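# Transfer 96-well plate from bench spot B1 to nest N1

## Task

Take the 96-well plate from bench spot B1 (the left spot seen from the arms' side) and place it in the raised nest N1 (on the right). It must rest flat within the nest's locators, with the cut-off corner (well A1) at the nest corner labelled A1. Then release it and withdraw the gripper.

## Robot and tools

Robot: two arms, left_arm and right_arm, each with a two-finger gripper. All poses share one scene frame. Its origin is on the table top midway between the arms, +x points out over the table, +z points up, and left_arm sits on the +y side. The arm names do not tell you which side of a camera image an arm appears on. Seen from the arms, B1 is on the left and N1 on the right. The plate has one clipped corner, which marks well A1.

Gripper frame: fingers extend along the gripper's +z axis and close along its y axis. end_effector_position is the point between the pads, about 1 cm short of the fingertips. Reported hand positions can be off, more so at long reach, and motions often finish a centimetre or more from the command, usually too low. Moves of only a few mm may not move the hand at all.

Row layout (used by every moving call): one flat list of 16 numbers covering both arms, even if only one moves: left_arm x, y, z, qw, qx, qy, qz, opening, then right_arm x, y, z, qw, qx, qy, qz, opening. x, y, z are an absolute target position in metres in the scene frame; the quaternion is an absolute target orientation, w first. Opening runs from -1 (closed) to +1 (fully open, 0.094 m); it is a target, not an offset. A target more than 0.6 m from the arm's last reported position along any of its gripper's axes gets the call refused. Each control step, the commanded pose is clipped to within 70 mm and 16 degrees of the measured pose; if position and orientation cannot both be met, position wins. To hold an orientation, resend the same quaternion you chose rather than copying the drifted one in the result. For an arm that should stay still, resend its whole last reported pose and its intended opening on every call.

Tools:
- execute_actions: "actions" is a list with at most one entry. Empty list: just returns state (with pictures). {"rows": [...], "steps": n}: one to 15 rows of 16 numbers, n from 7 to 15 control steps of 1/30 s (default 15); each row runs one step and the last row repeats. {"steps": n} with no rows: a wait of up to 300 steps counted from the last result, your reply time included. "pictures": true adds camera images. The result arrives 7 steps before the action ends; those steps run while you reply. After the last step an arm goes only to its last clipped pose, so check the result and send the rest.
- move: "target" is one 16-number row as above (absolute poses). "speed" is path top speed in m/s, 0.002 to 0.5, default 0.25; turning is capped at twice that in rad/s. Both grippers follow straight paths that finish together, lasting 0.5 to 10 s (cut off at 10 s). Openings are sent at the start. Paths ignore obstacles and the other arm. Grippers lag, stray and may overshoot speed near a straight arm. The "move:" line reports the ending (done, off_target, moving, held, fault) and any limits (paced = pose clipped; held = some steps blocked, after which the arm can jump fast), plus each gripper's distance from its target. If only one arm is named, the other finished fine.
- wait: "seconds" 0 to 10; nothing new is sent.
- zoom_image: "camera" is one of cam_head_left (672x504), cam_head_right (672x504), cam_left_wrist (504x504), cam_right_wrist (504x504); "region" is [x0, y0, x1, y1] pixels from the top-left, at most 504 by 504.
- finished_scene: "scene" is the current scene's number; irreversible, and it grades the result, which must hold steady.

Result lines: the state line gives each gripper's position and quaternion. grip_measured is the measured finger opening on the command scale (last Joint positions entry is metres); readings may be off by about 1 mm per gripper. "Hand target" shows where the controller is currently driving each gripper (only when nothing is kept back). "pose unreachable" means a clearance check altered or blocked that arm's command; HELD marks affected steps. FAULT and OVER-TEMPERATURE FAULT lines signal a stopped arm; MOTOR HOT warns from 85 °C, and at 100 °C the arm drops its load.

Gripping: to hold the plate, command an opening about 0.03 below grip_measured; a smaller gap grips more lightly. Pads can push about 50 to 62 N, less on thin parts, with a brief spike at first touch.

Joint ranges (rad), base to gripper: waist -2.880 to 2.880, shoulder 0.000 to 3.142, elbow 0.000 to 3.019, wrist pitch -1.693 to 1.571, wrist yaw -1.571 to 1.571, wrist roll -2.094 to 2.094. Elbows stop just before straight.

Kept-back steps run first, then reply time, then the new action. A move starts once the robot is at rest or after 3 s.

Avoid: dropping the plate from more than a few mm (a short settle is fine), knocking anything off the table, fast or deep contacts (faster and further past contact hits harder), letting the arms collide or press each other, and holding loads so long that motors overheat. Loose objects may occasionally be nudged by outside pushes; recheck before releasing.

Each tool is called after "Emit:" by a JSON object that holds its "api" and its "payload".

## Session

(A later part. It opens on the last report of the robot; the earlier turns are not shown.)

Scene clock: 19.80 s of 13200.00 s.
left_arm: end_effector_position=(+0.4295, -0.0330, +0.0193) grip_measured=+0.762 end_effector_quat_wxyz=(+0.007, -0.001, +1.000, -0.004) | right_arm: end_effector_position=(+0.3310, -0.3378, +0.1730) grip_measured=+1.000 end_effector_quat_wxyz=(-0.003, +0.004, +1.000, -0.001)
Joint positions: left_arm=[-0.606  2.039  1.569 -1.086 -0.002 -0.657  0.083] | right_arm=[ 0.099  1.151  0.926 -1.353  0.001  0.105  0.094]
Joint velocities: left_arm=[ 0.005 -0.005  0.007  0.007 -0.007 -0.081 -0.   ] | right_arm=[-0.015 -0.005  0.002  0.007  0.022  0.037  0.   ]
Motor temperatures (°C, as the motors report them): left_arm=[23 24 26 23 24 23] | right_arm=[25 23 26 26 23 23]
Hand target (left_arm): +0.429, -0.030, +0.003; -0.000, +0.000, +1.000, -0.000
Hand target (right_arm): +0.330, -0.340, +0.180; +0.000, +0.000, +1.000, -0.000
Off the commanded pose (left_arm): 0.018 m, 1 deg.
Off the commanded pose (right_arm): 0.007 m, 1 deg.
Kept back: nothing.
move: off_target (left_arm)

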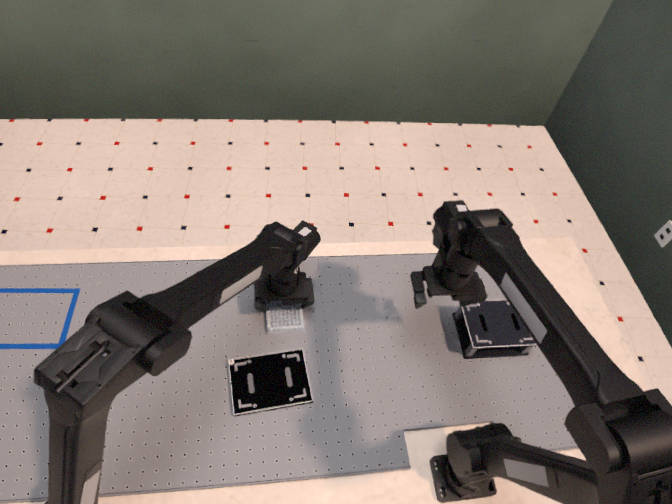

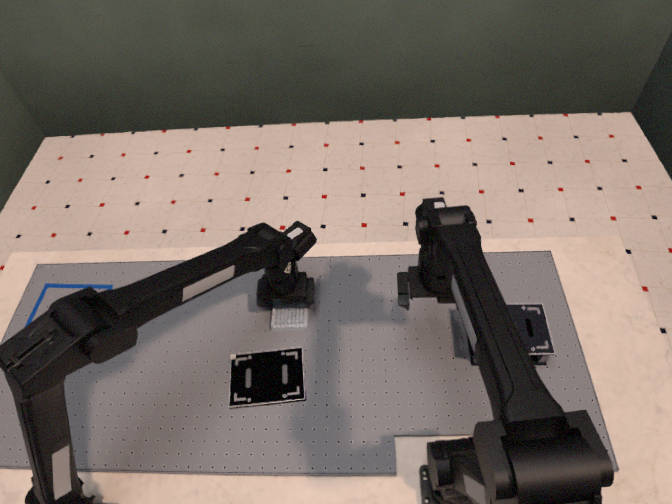

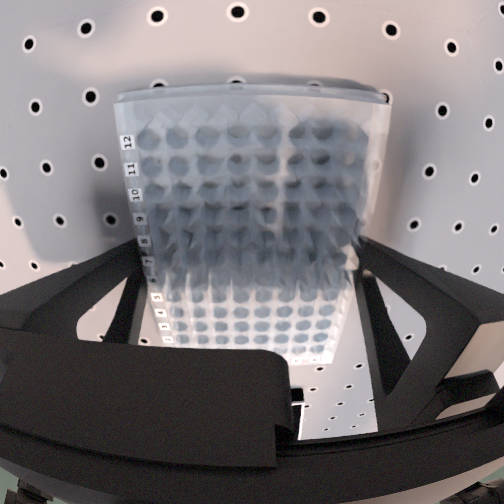

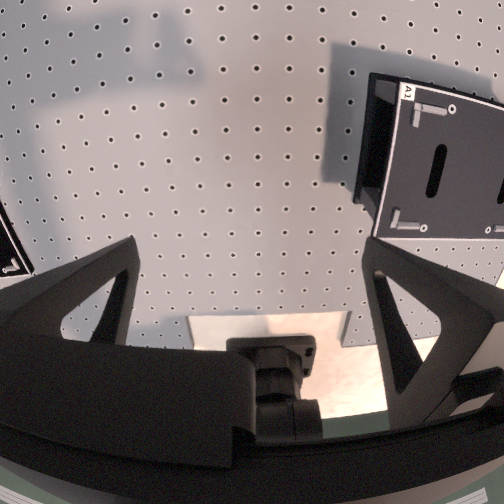

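Emit:
{"api": "move", "payload": {"target": [0.43,-0.03,0.002,0,0,-1,0,1,0.33,-0.34,0.18,0,0,-1,0,1]}}

Emit:
{"api": "move", "payload": {"target": [0.443,-0.04,0.075,-0.041,0,-0.999,0.028,1,0.33,-0.3,0.18,0,0,-1,0,1], "speed": 0.08}}

Emit:
{"api": "move", "payload": {"target": [0.3,0.33,0.16,0,0,-1,0,1,0.425,-0.03,0.11,0,0,-1,0,1]}}

Emit:
{"api": "move", "payload": {"target": [0.3,0.33,0.16,0,0,-1,0,1,0.422,-0.03,0.056,0,0,-1,0,1], "speed": 0.08}}

Scene clock: 20.87 s of 13200.00 s.
left_arm: end_effector_position=(+0.4295, -0.0331, +0.0193) grip_measured=+1.000 end_effector_quat_wxyz=(+0.007, -0.001, +1.000, -0.004) | right_arm: end_effector_position=(+0.3310, -0.3378, +0.1730) grip_measured=+1.000 end_effector_quat_wxyz=(-0.003, +0.004, +1.000, -0.001)
Joint positions: left_arm=[-0.606  2.039  1.569 -1.086 -0.002 -0.656  0.094] | right_arm=[ 0.099  1.151  0.926 -1.353  0.001  0.105  0.094]
Joint velocities: left_arm=[-0.005  0.005 -0.007 -0.002 -0.022  0.051  0.   ] | right_arm=[ 0.005 -0.005 -0.002 -0.007  0.007 -0.066  0.   ]
Motor temperatures (°C, as the motors report them): left_arm=[23 24 26 23 24 23] | right_arm=[25 23 26 26 23 23]
Hand target (left_arm): +0.429, -0.030, +0.002; -0.000, +0.000, +1.000, -0.000
Hand target (right_arm): +0.330, -0.340, +0.180; +0.000, -0.000, +1.000, -0.000
Off the commanded pose (left_arm): 0.018 m, 1 deg.
Off the commanded pose (right_arm): 0.007 m, 1 deg.
Kept back: nothing.
move: off_target (left_arm)

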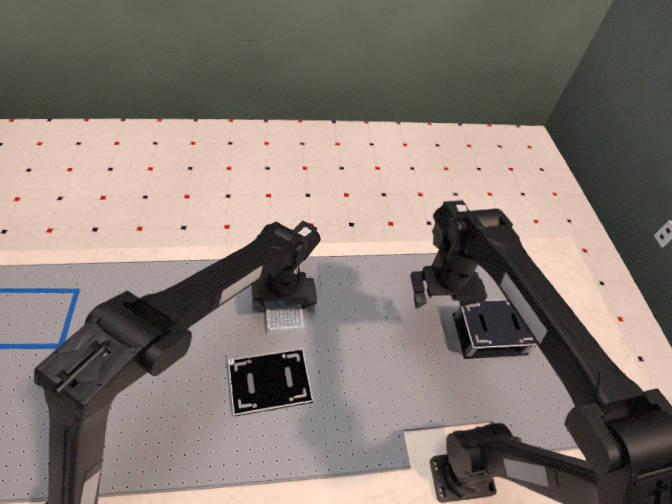

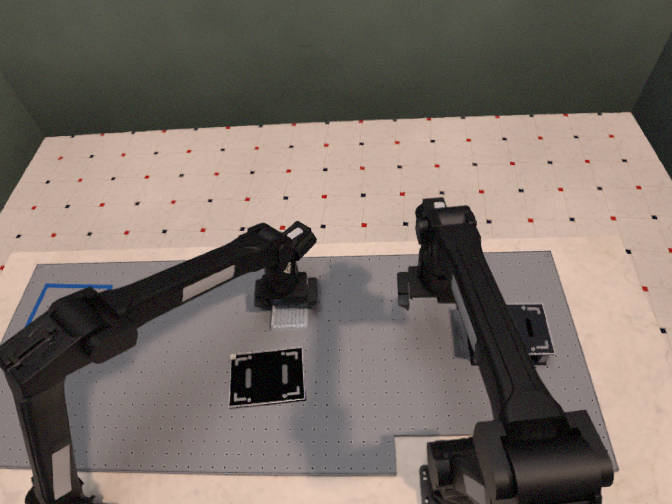

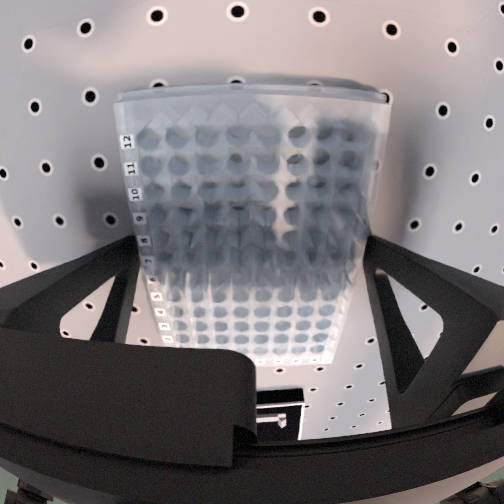

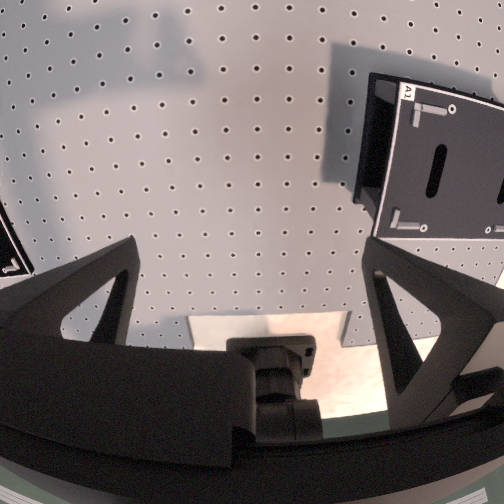

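Scene clock: 21.90 s of 13200.00 s.
left_arm: end_effector_position=(+0.4326, -0.0350, +0.0598) grip_measured=+1.000 end_effector_quat_wxyz=(+0.031, -0.001, +0.999, -0.021) | right_arm: end_effector_position=(+0.3255, -0.3029, +0.1730) grip_measured=+1.000 end_effector_quat_wxyz=(-0.003, -0.007, +1.000, -0.001)
Joint positions: left_arm=[-0.606  1.968  1.569 -1.097 -0.004 -0.656  0.094] | right_arm=[ 0.217  1.151  0.926 -1.353  0.001  0.202  0.094]
Joint velocities: left_arm=[-0.015 -0.024 -0.002 -0.017 -0.022 -0.095  0.   ] | right_arm=[-0.015  0.005  0.002 -0.007  0.066  0.007  0.   ]
Motor temperatures (°C, as the motors report them): left_arm=[23 24 26 23 24 23] | right_arm=[25 23 26 26 23 23]
Hand target (left_arm): +0.443, -0.040, +0.074; +0.041, -0.001, +0.999, -0.027
Hand target (right_arm): +0.329, -0.301, +0.180; -0.000, +0.000, +1.000, -0.001
Off the commanded pose (left_arm): 0.019 m, 1 deg.
Off the commanded pose (right_arm): 0.009 m, 1 deg.
Kept back: nothing.
move: off_target (left_arm)

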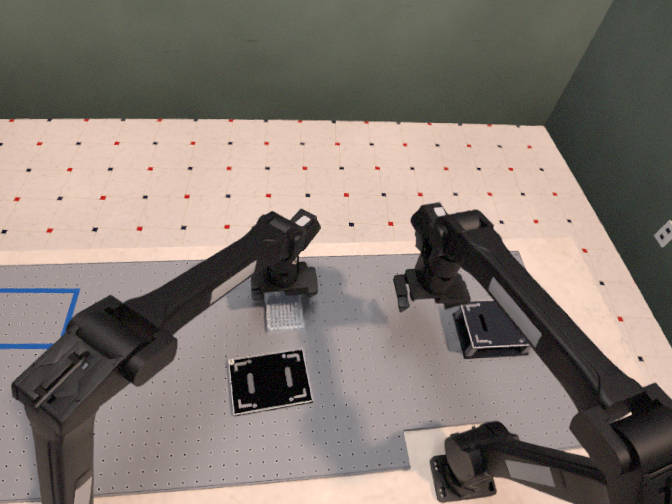

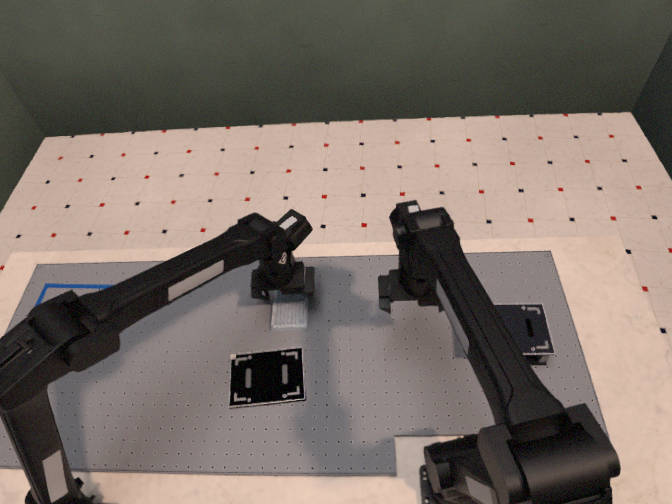

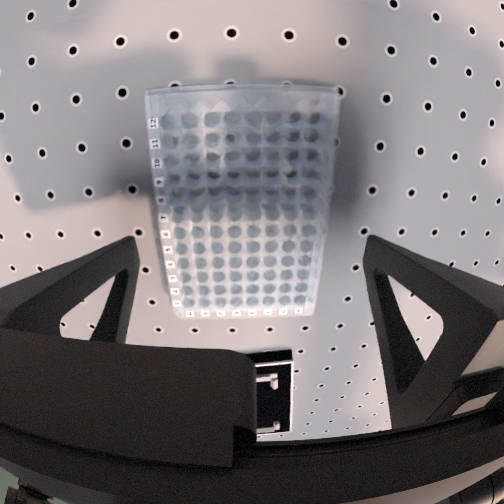

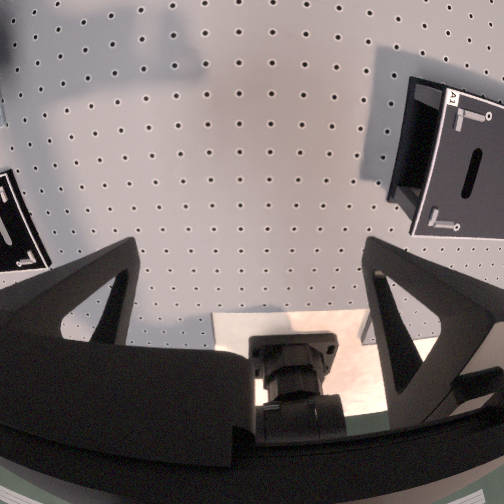

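Scene clock: 24.13 s of 13200.00 s.
left_arm: end_effector_position=(+0.3100, +0.3308, +0.1665) grip_measured=+1.000 end_effector_quat_wxyz=(+0.010, -0.007, +1.000, -0.003) | right_arm: end_effector_position=(+0.4020, -0.0496, +0.0906) grip_measured=+1.000 end_effector_quat_wxyz=(-0.029, -0.008, +0.999, -0.026)
Joint positions: left_arm=[ 0.052  1.288  1.021 -1.284  0.006 -0.01   0.094] | right_arm=[ 0.712  1.752  1.334 -1.231  0.002  0.694  0.094]
Joint velocities: left_arm=[0.005 0.005 0.012 0.007 0.022 0.051 0.   ] | right_arm=[ 0.005 -0.005  0.002  0.017 -0.081 -0.066  0.   ]
Motor temperatures (°C, as the motors report them): left_arm=[23 24 26 23 24 23] | right_arm=[25 23 27 26 23 23]
Hand target (left_arm): +0.303, +0.329, +0.162; -0.005, +0.000, +1.000, -0.003
Hand target (right_arm): +0.421, -0.034, +0.113; -0.001, -0.000, +1.000, -0.004
Off the commanded pose (left_arm): 0.012 m, 1 deg.
Off the commanded pose (right_arm): 0.036 m, 5 deg.
Kept back: nothing.
move: off_target (left_arm, right_arm)

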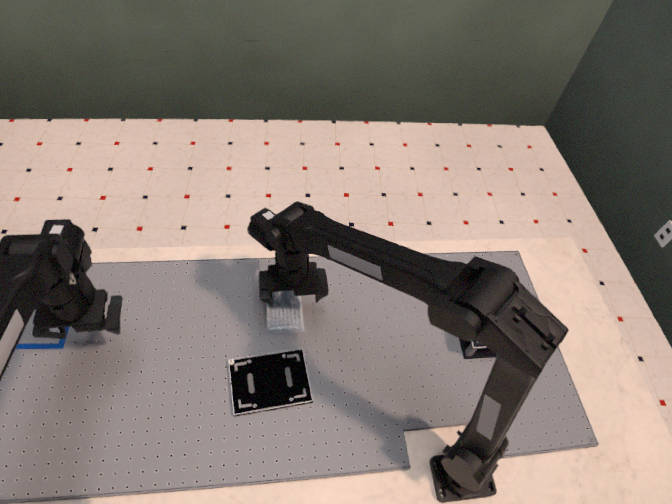

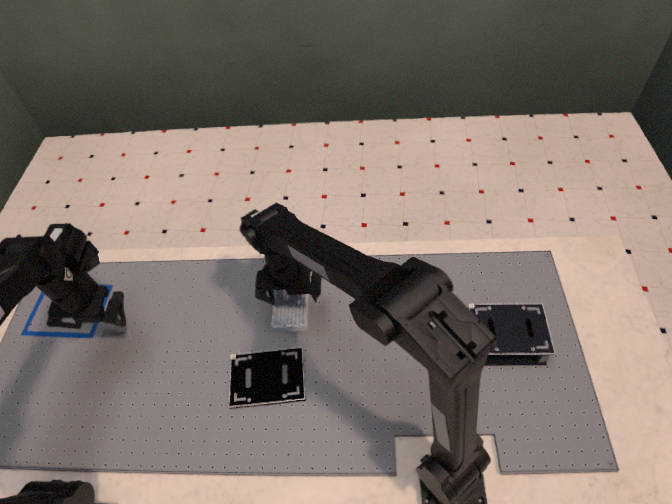

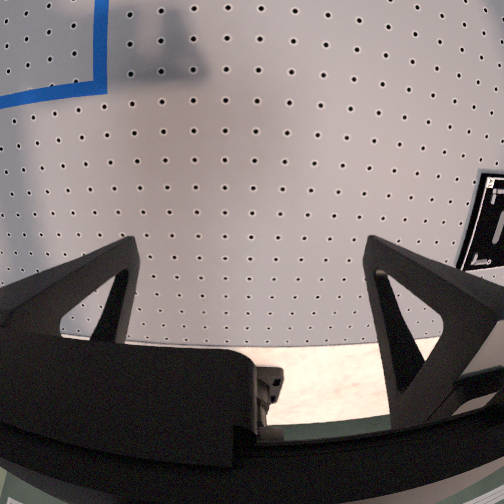

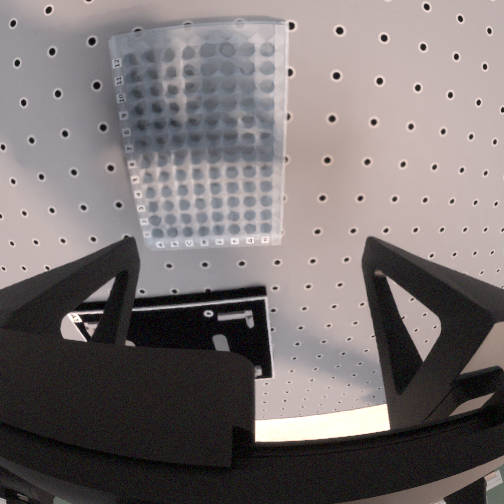

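Scene clock: 25.07 s of 13200.00 s.
left_arm: end_effector_position=(+0.3041, +0.3312, +0.1615) grip_measured=+1.000 end_effector_quat_wxyz=(+0.003, -0.006, +1.000, -0.002) | right_arm: end_effector_position=(+0.4219, -0.0325, +0.0581) grip_measured=+1.000 end_effector_quat_wxyz=(-0.004, -0.006, +1.000, -0.005)
Joint positions: left_arm=[ 0.052  1.285  1.005 -1.284  0.003 -0.008  0.094] | right_arm=[ 0.712  1.812  1.327 -1.098  0.002  0.698  0.094]
Joint velocities: left_arm=[ 0.005 -0.015 -0.022 -0.007 -0.022  0.007  0.   ] | right_arm=[-0.005 -0.015 -0.007 -0.007 -0.051 -0.051  0.   ]
Motor temperatures (°C, as the motors report them): left_arm=[23 24 26 23 24 23] | right_arm=[25 23 26 26 23 23]
Hand target (left_arm): +0.300, +0.330, +0.160; -0.000, +0.000, +1.000, -0.000
Hand target (right_arm): +0.422, -0.030, +0.056; +0.000, -0.001, +1.000, +0.000
Off the commanded pose (left_arm): 0.005 m, 1 deg.
Off the commanded pose (right_arm): 0.003 m, 1 deg.
Kept back: nothing.
move: done

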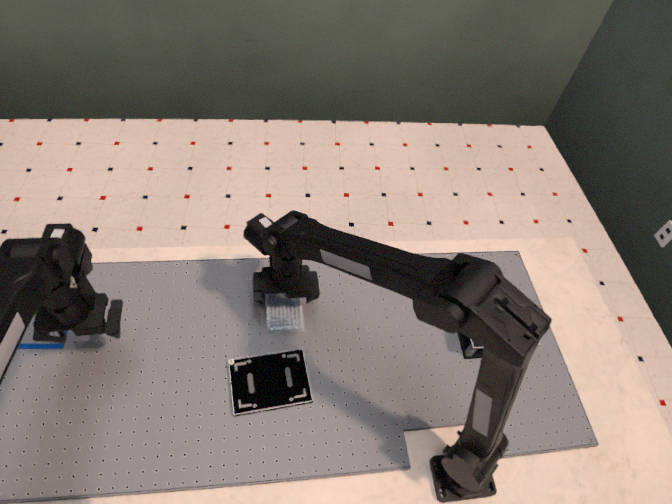

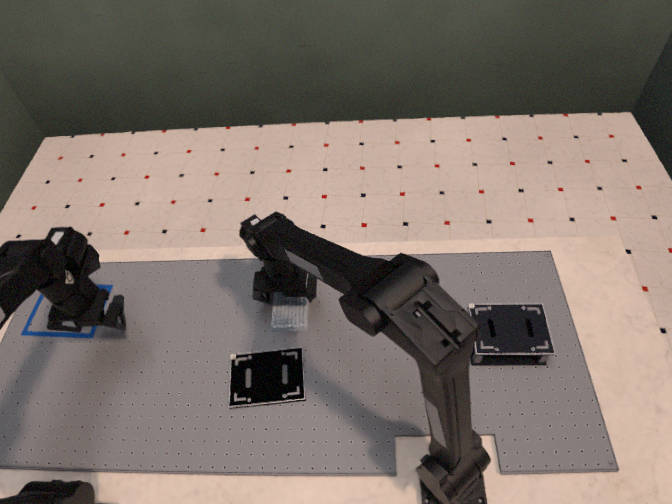

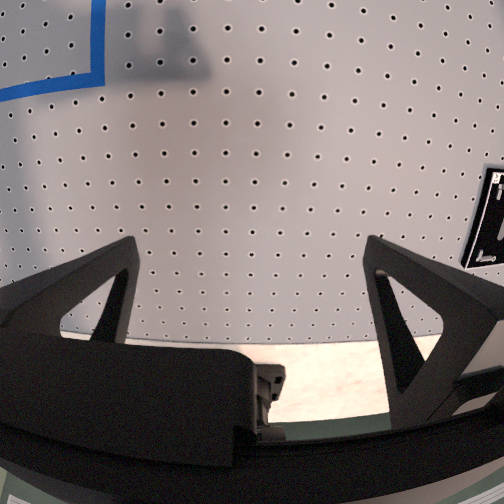

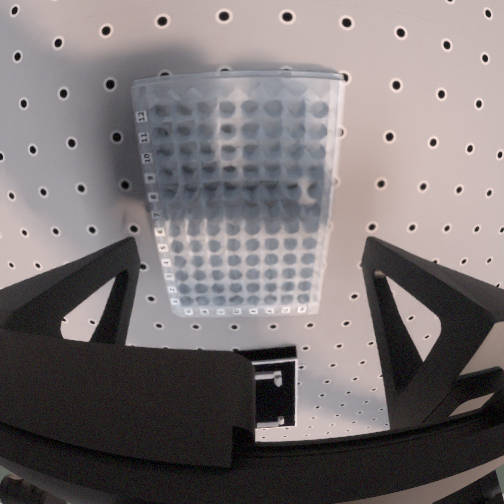

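Need about +4 mm y.

Emit:
{"api": "move", "payload": {"target": [0.3,0.33,0.16,0,0,-1,0,1,0.42,-0.025,0.045,0,-0.006,-1,0,1], "speed": 0.04}}

Scene clock: 26.17 s of 13200.00 s.
left_arm: end_effector_position=(+0.3041, +0.3313, +0.1615) grip_measured=+1.000 end_effector_quat_wxyz=(+0.003, -0.006, +1.000, -0.001) | right_arm: end_effector_position=(+0.4215, -0.0282, +0.0494) grip_measured=+1.000 end_effector_quat_wxyz=(-0.002, +0.001, +1.000, -0.003)
Joint positions: left_arm=[ 0.052  1.285  1.005 -1.284  0.003 -0.008  0.094] | right_arm=[ 0.719  1.825  1.321 -1.073  0.002  0.719  0.094]
Joint velocities: left_arm=[ 0.005 -0.005  0.007 -0.027 -0.037 -0.007  0.   ] | right_arm=[ 0.005  0.005  0.002 -0.012  0.051  0.007  0.   ]
Motor temperatures (°C, as the motors report them): left_arm=[23 24 26 23 24 23] | right_arm=[25 23 26 26 23 23]
Hand target (left_arm): +0.300, +0.330, +0.160; -0.000, -0.000, +1.000, -0.000
Hand target (right_arm): +0.420, -0.025, +0.045; -0.000, +0.006, +1.000, -0.000
Off the commanded pose (left_arm): 0.005 m, 1 deg.
Off the commanded pose (right_arm): 0.006 m, 1 deg.
Kept back: nothing.
move: done

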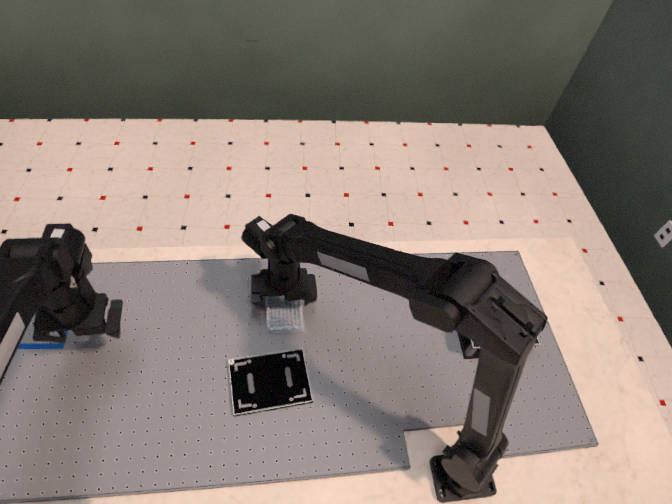

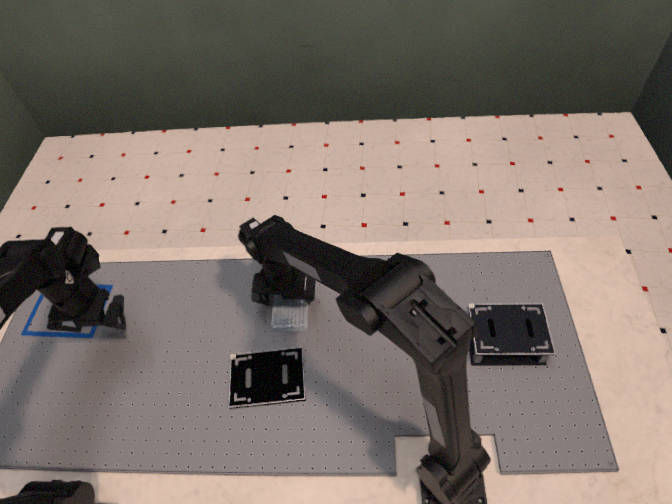

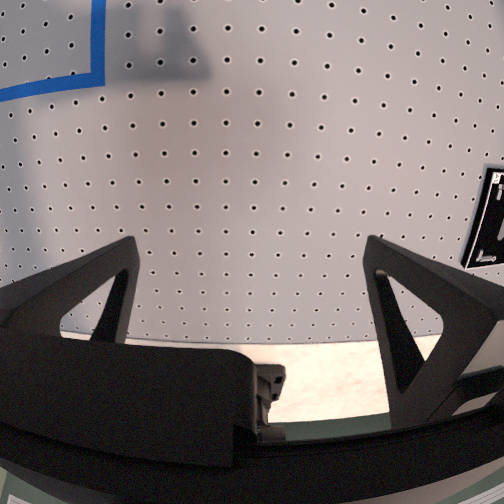

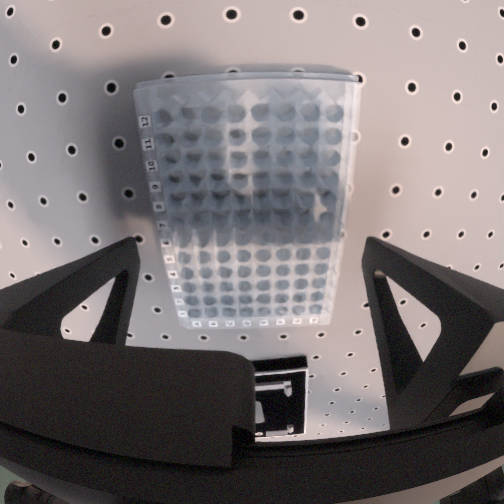

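Emit:
{"api": "move", "payload": {"target": [0.3,0.33,0.16,0,0,-1,0,1,0.417,-0.025,0.023,0,0.015,-1,0,1], "speed": 0.04}}

Scene clock: 27.37 s of 13200.00 s.
left_arm: end_effector_position=(+0.3041, +0.3313, +0.1615) grip_measured=+1.000 end_effector_quat_wxyz=(+0.003, -0.006, +1.000, -0.001) | right_arm: end_effector_position=(+0.4189, -0.0286, +0.0267) grip_measured=+1.000 end_effector_quat_wxyz=(-0.002, -0.004, +1.000, -0.003)
Joint positions: left_arm=[ 0.052  1.285  1.005 -1.284  0.003 -0.008  0.094] | right_arm=[ 0.721  1.851  1.291 -1.018  0.002  0.712  0.094]
Joint velocities: left_arm=[-0.015  0.005  0.007 -0.002  0.051 -0.081  0.   ] | right_arm=[ 0.005 -0.015 -0.027 -0.007  0.007 -0.007  0.   ]
Motor temperatures (°C, as the motors report them): left_arm=[23 24 26 23 24 23] | right_arm=[25 23 26 26 23 23]
Hand target (left_arm): +0.300, +0.330, +0.160; -0.000, +0.000, +1.000, -0.000
Hand target (right_arm): +0.417, -0.025, +0.023; +0.000, -0.015, +1.000, -0.000
Off the commanded pose (left_arm): 0.005 m, 1 deg.
Off the commanded pose (right_arm): 0.005 m, 1 deg.
Kept back: nothing.
move: done

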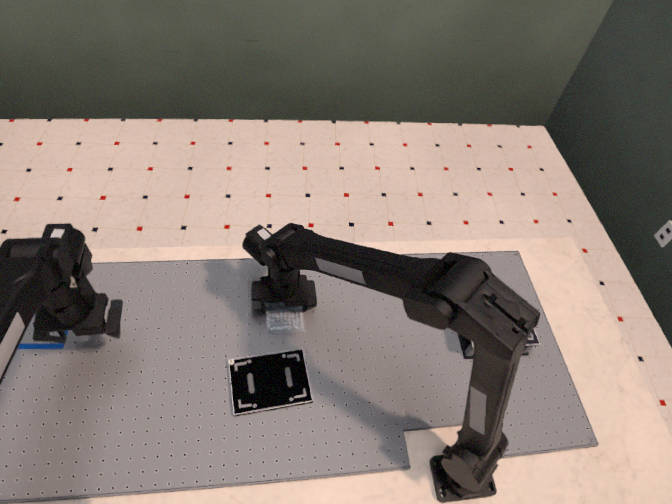

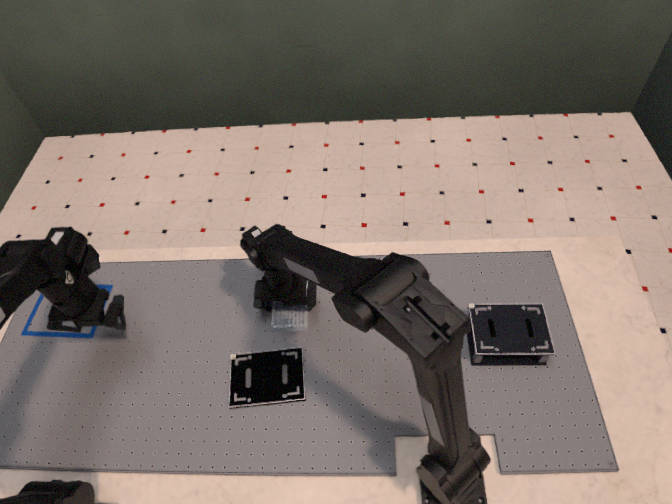

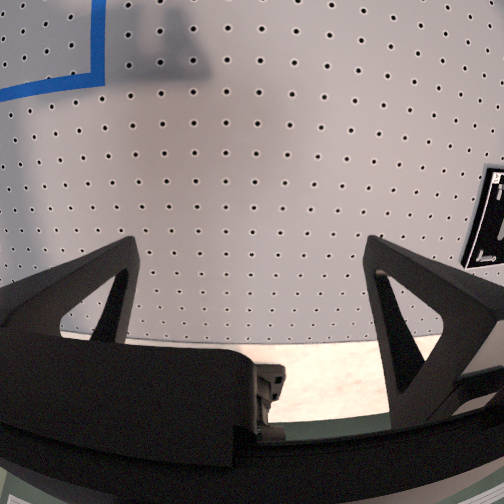

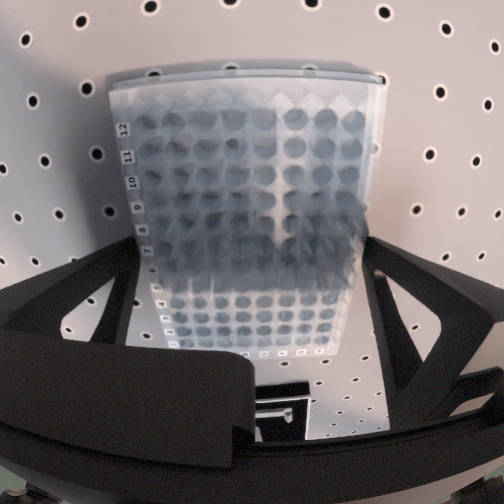

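Emit:
{"api": "move", "payload": {"target": [0.3,0.33,0.16,0,0,-1,0,1,0.417,-0.025,0.023,0,0.015,-1,0,0.7]}}

Emit:
{"api": "move", "payload": {"target": [0.3,0.33,0.16,0,0,-1,0,1,0.4,-0.08,0.17,0,0,-1,0,0.7], "speed": 0.13}}

Emit:
{"api": "move", "payload": {"target": [0.3,0.33,0.16,0,0,-1,0,1,0.335,-0.503,0.16,0,0.72,0.694,0,0.7], "speed": 0.22}}

Emit:
{"api": "move", "payload": {"target": [0.3,0.33,0.16,0,0,-1,0,1,0.335,-0.503,0.115,0,0.72,0.694,0,0.7], "speed": 0.05}}

Scene clock: 28.40 s of 13200.00 s.
left_arm: end_effector_position=(+0.3041, +0.3313, +0.1615) grip_measured=+1.000 end_effector_quat_wxyz=(+0.003, -0.006, +1.000, -0.001) | right_arm: end_effector_position=(+0.4189, -0.0285, +0.0267) grip_measured=+0.749 end_effector_quat_wxyz=(-0.002, -0.004, +1.000, -0.003)
Joint positions: left_arm=[ 0.052  1.285  1.005 -1.284  0.003 -0.008  0.094] | right_arm=[ 0.721  1.851  1.291 -1.018  0.002  0.712  0.082]
Joint velocities: left_arm=[ 0.005 -0.005  0.002 -0.002 -0.037  0.007  0.   ] | right_arm=[-0.005 -0.015  0.002 -0.007 -0.022  0.022  0.   ]
Motor temperatures (°C, as the motors report them): left_arm=[23 24 26 23 24 23] | right_arm=[25 23 26 26 23 23]
Hand target (left_arm): +0.300, +0.330, +0.160; -0.000, +0.000, +1.000, -0.000
Hand target (right_arm): +0.417, -0.025, +0.023; -0.000, -0.015, +1.000, -0.000
Off the commanded pose (left_arm): 0.005 m, 1 deg.
Off the commanded pose (right_arm): 0.005 m, 1 deg.
Kept back: nothing.
move: done

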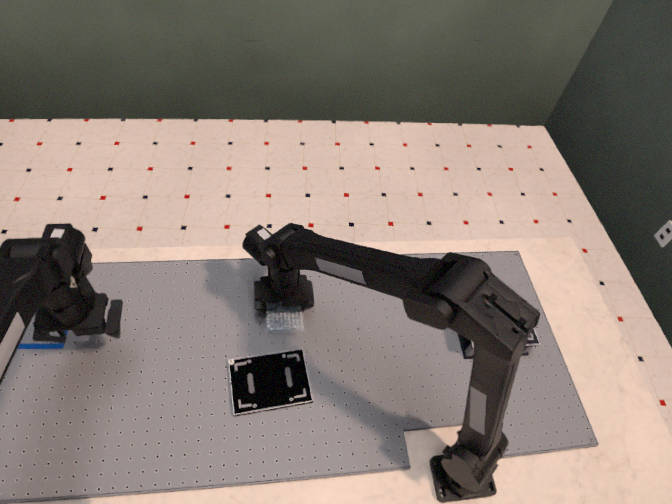

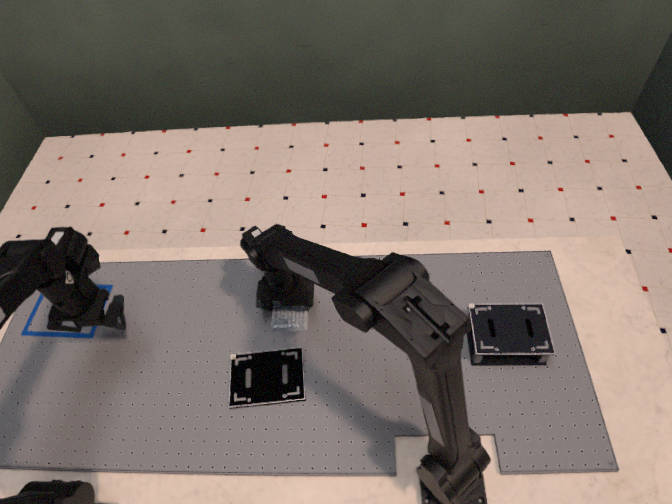

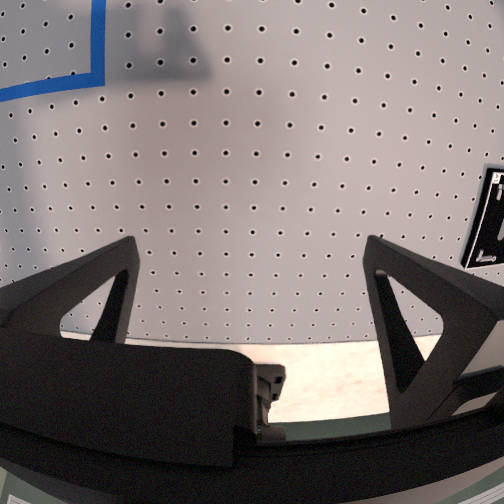

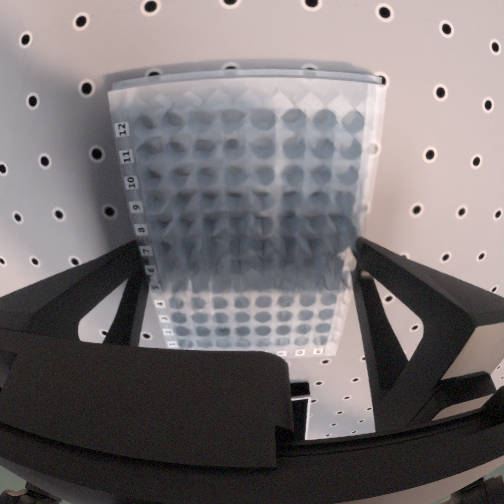

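Scene clock: 29.97 s of 13200.00 s.
left_arm: end_effector_position=(+0.3041, +0.3313, +0.1615) grip_measured=+1.000 end_effector_quat_wxyz=(+0.003, -0.006, +1.000, -0.001) | right_arm: end_effector_position=(+0.3886, -0.0863, +0.1474) grip_measured=+0.749 end_effector_quat_wxyz=(-0.015, +0.005, +1.000, -0.013)
Joint positions: left_arm=[ 0.052  1.285  1.005 -1.284  0.003 -0.008  0.094] | right_arm=[ 0.67   1.595  1.291 -1.307  0.002  0.678  0.082]
Joint velocities: left_arm=[-0.015 -0.005  0.012  0.022  0.066  0.037  0.   ] | right_arm=[ 0.005 -0.005 -0.002 -0.027  0.022 -0.022 -0.001]
Motor temperatures (°C, as the motors report them): left_arm=[23 24 27 23 24 23] | right_arm=[25 23 26 26 23 23]
Hand target (left_arm): +0.300, +0.330, +0.160; -0.000, +0.000, +1.000, -0.000
Hand target (right_arm): +0.400, -0.080, +0.169; +0.000, -0.000, +1.000, +0.000
Off the commanded pose (left_arm): 0.005 m, 1 deg.
Off the commanded pose (right_arm): 0.026 m, 2 deg.
Kept back: nothing.
move: off_target (right_arm)

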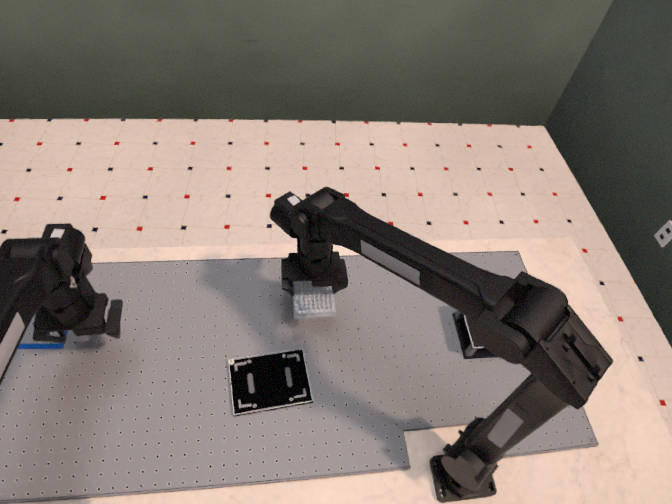

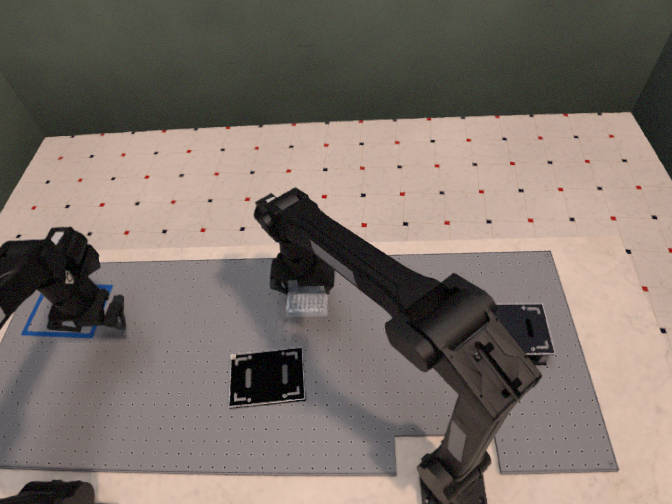

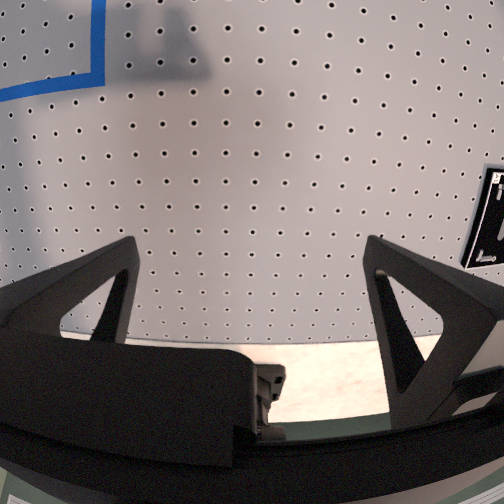

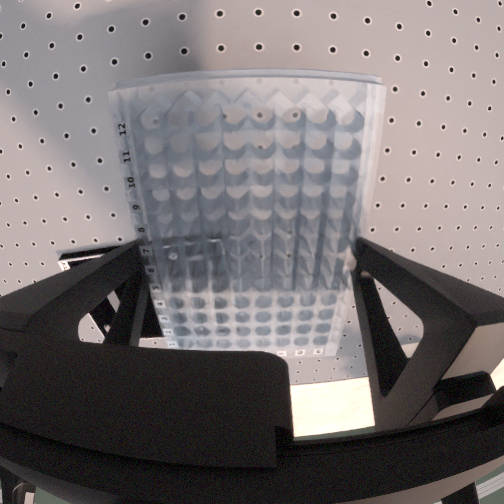

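Scene clock: 33.97 s of 13200.00 s.
left_arm: end_effector_position=(+0.3041, +0.3313, +0.1615) grip_measured=+1.000 end_effector_quat_wxyz=(+0.003, -0.006, +1.000, -0.001) | right_arm: end_effector_position=(+0.3283, -0.4913, +0.1507) grip_measured=+0.749 end_effector_quat_wxyz=(-0.019, +0.714, +0.700, +0.001)
Joint positions: left_arm=[ 0.052  1.285  1.005 -1.284  0.003 -0.008  0.094] | right_arm=[-0.405  1.245  0.94  -1.299 -0.017  1.185  0.082]
Joint velocities: left_arm=[ 0.005 -0.005 -0.002 -0.002 -0.037  0.051  0.   ] | right_arm=[-0.005 -0.015  0.007 -0.022 -0.022  0.051  0.   ]
Motor temperatures (°C, as the motors report them): left_arm=[23 24 27 23 24 23] | right_arm=[25 23 26 26 23 23]
Hand target (left_arm): +0.300, +0.330, +0.160; -0.000, +0.000, +1.000, -0.000
Hand target (right_arm): +0.340, -0.496, +0.159; -0.002, +0.720, +0.694, +0.009
Off the commanded pose (left_arm): 0.005 m, 1 deg.
Off the commanded pose (right_arm): 0.016 m, 2 deg.
Kept back: nothing.
move: off_target (right_arm)

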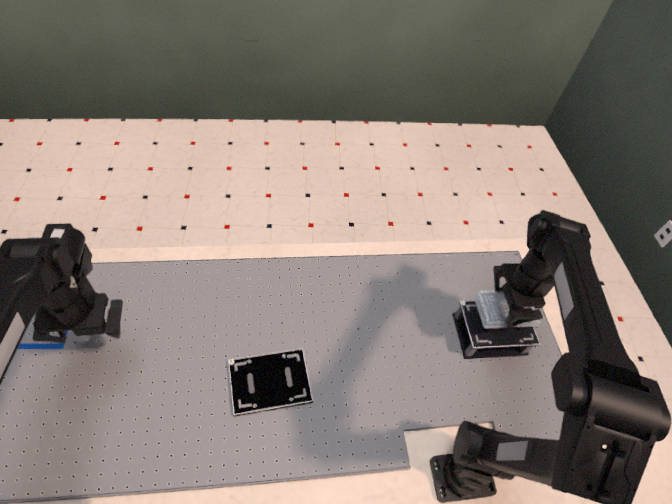

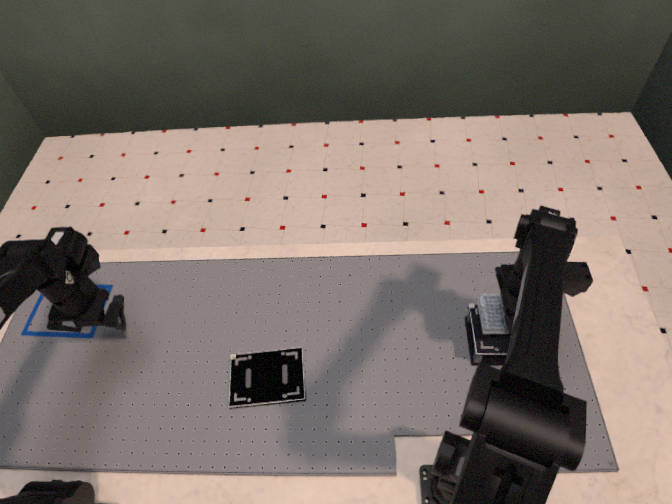

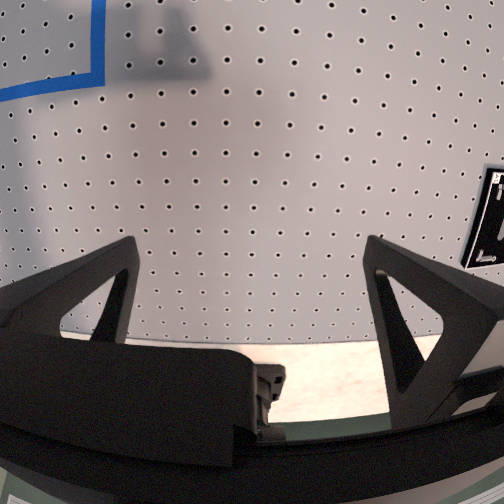

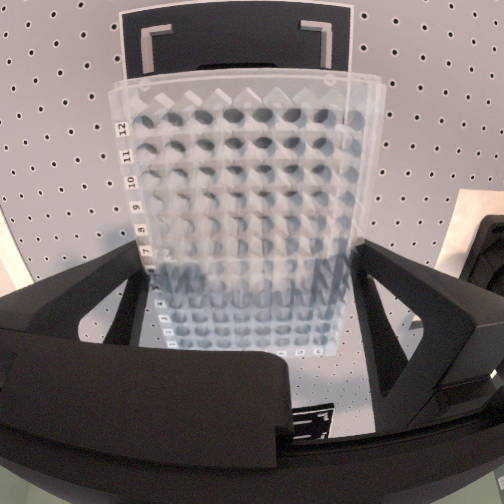

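Scene clock: 35.03 s of 13200.00 s.
left_arm: end_effector_position=(+0.3041, +0.3313, +0.1615) grip_measured=+1.000 end_effector_quat_wxyz=(+0.003, -0.006, +1.000, -0.001) | right_arm: end_effector_position=(+0.3344, -0.4996, +0.1179) grip_measured=+0.749 end_effector_quat_wxyz=(-0.005, +0.717, +0.697, -0.000)
Joint positions: left_arm=[ 0.052  1.285  1.005 -1.284  0.003 -0.008  0.094] | right_arm=[-0.413  1.286  0.885 -1.178 -0.003  1.185  0.082]
Joint velocities: left_arm=[-0.015 -0.005 -0.002  0.002  0.022 -0.007  0.   ] | right_arm=[-0.005 -0.015 -0.012  0.002  0.081 -0.022  0.001]
Motor temperatures (°C, as the motors report them): left_arm=[23 24 27 23 24 23] | right_arm=[25 23 26 26 23 23]
Hand target (left_arm): +0.300, +0.330, +0.160; -0.000, +0.000, +1.000, -0.000
Hand target (right_arm): +0.335, -0.503, +0.115; -0.000, +0.720, +0.694, +0.000
Off the commanded pose (left_arm): 0.005 m, 1 deg.
Off the commanded pose (right_arm): 0.004 m, 1 deg.
Kept back: nothing.
move: done

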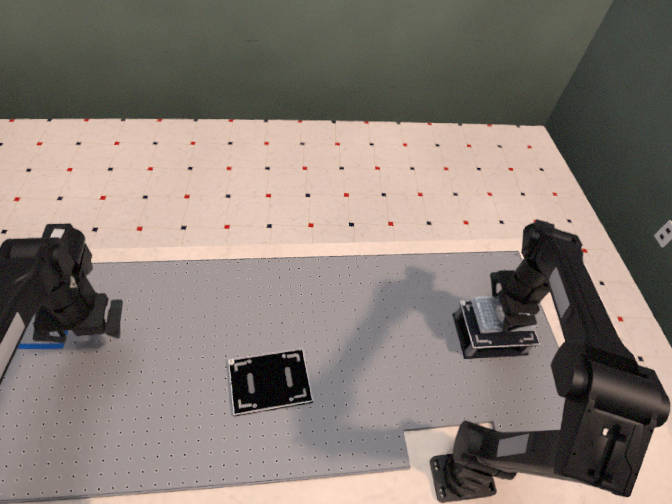

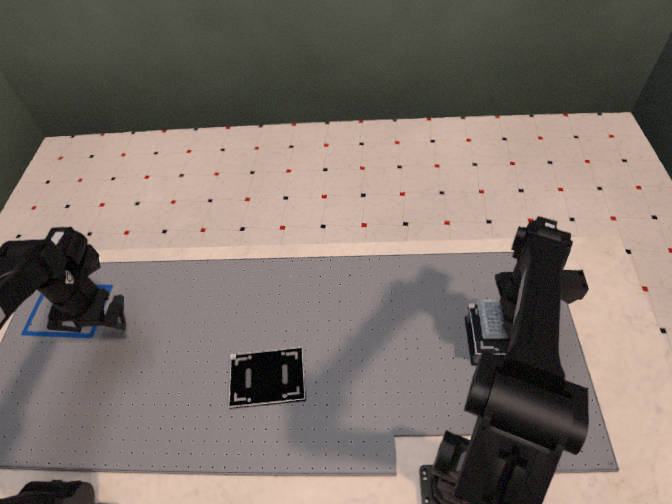

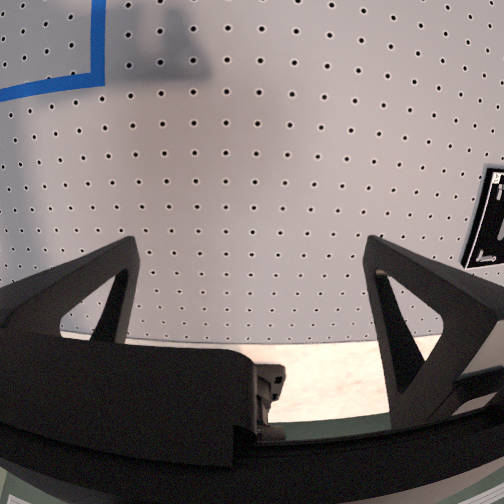

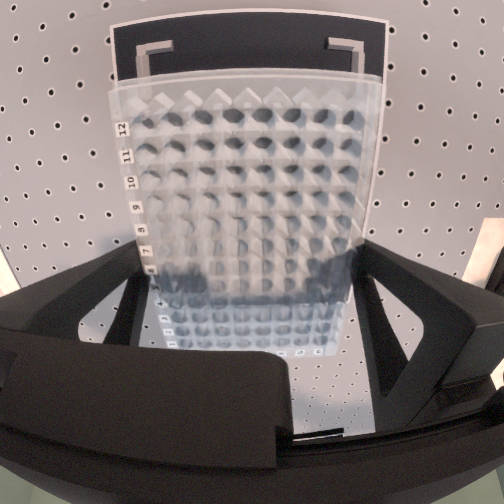

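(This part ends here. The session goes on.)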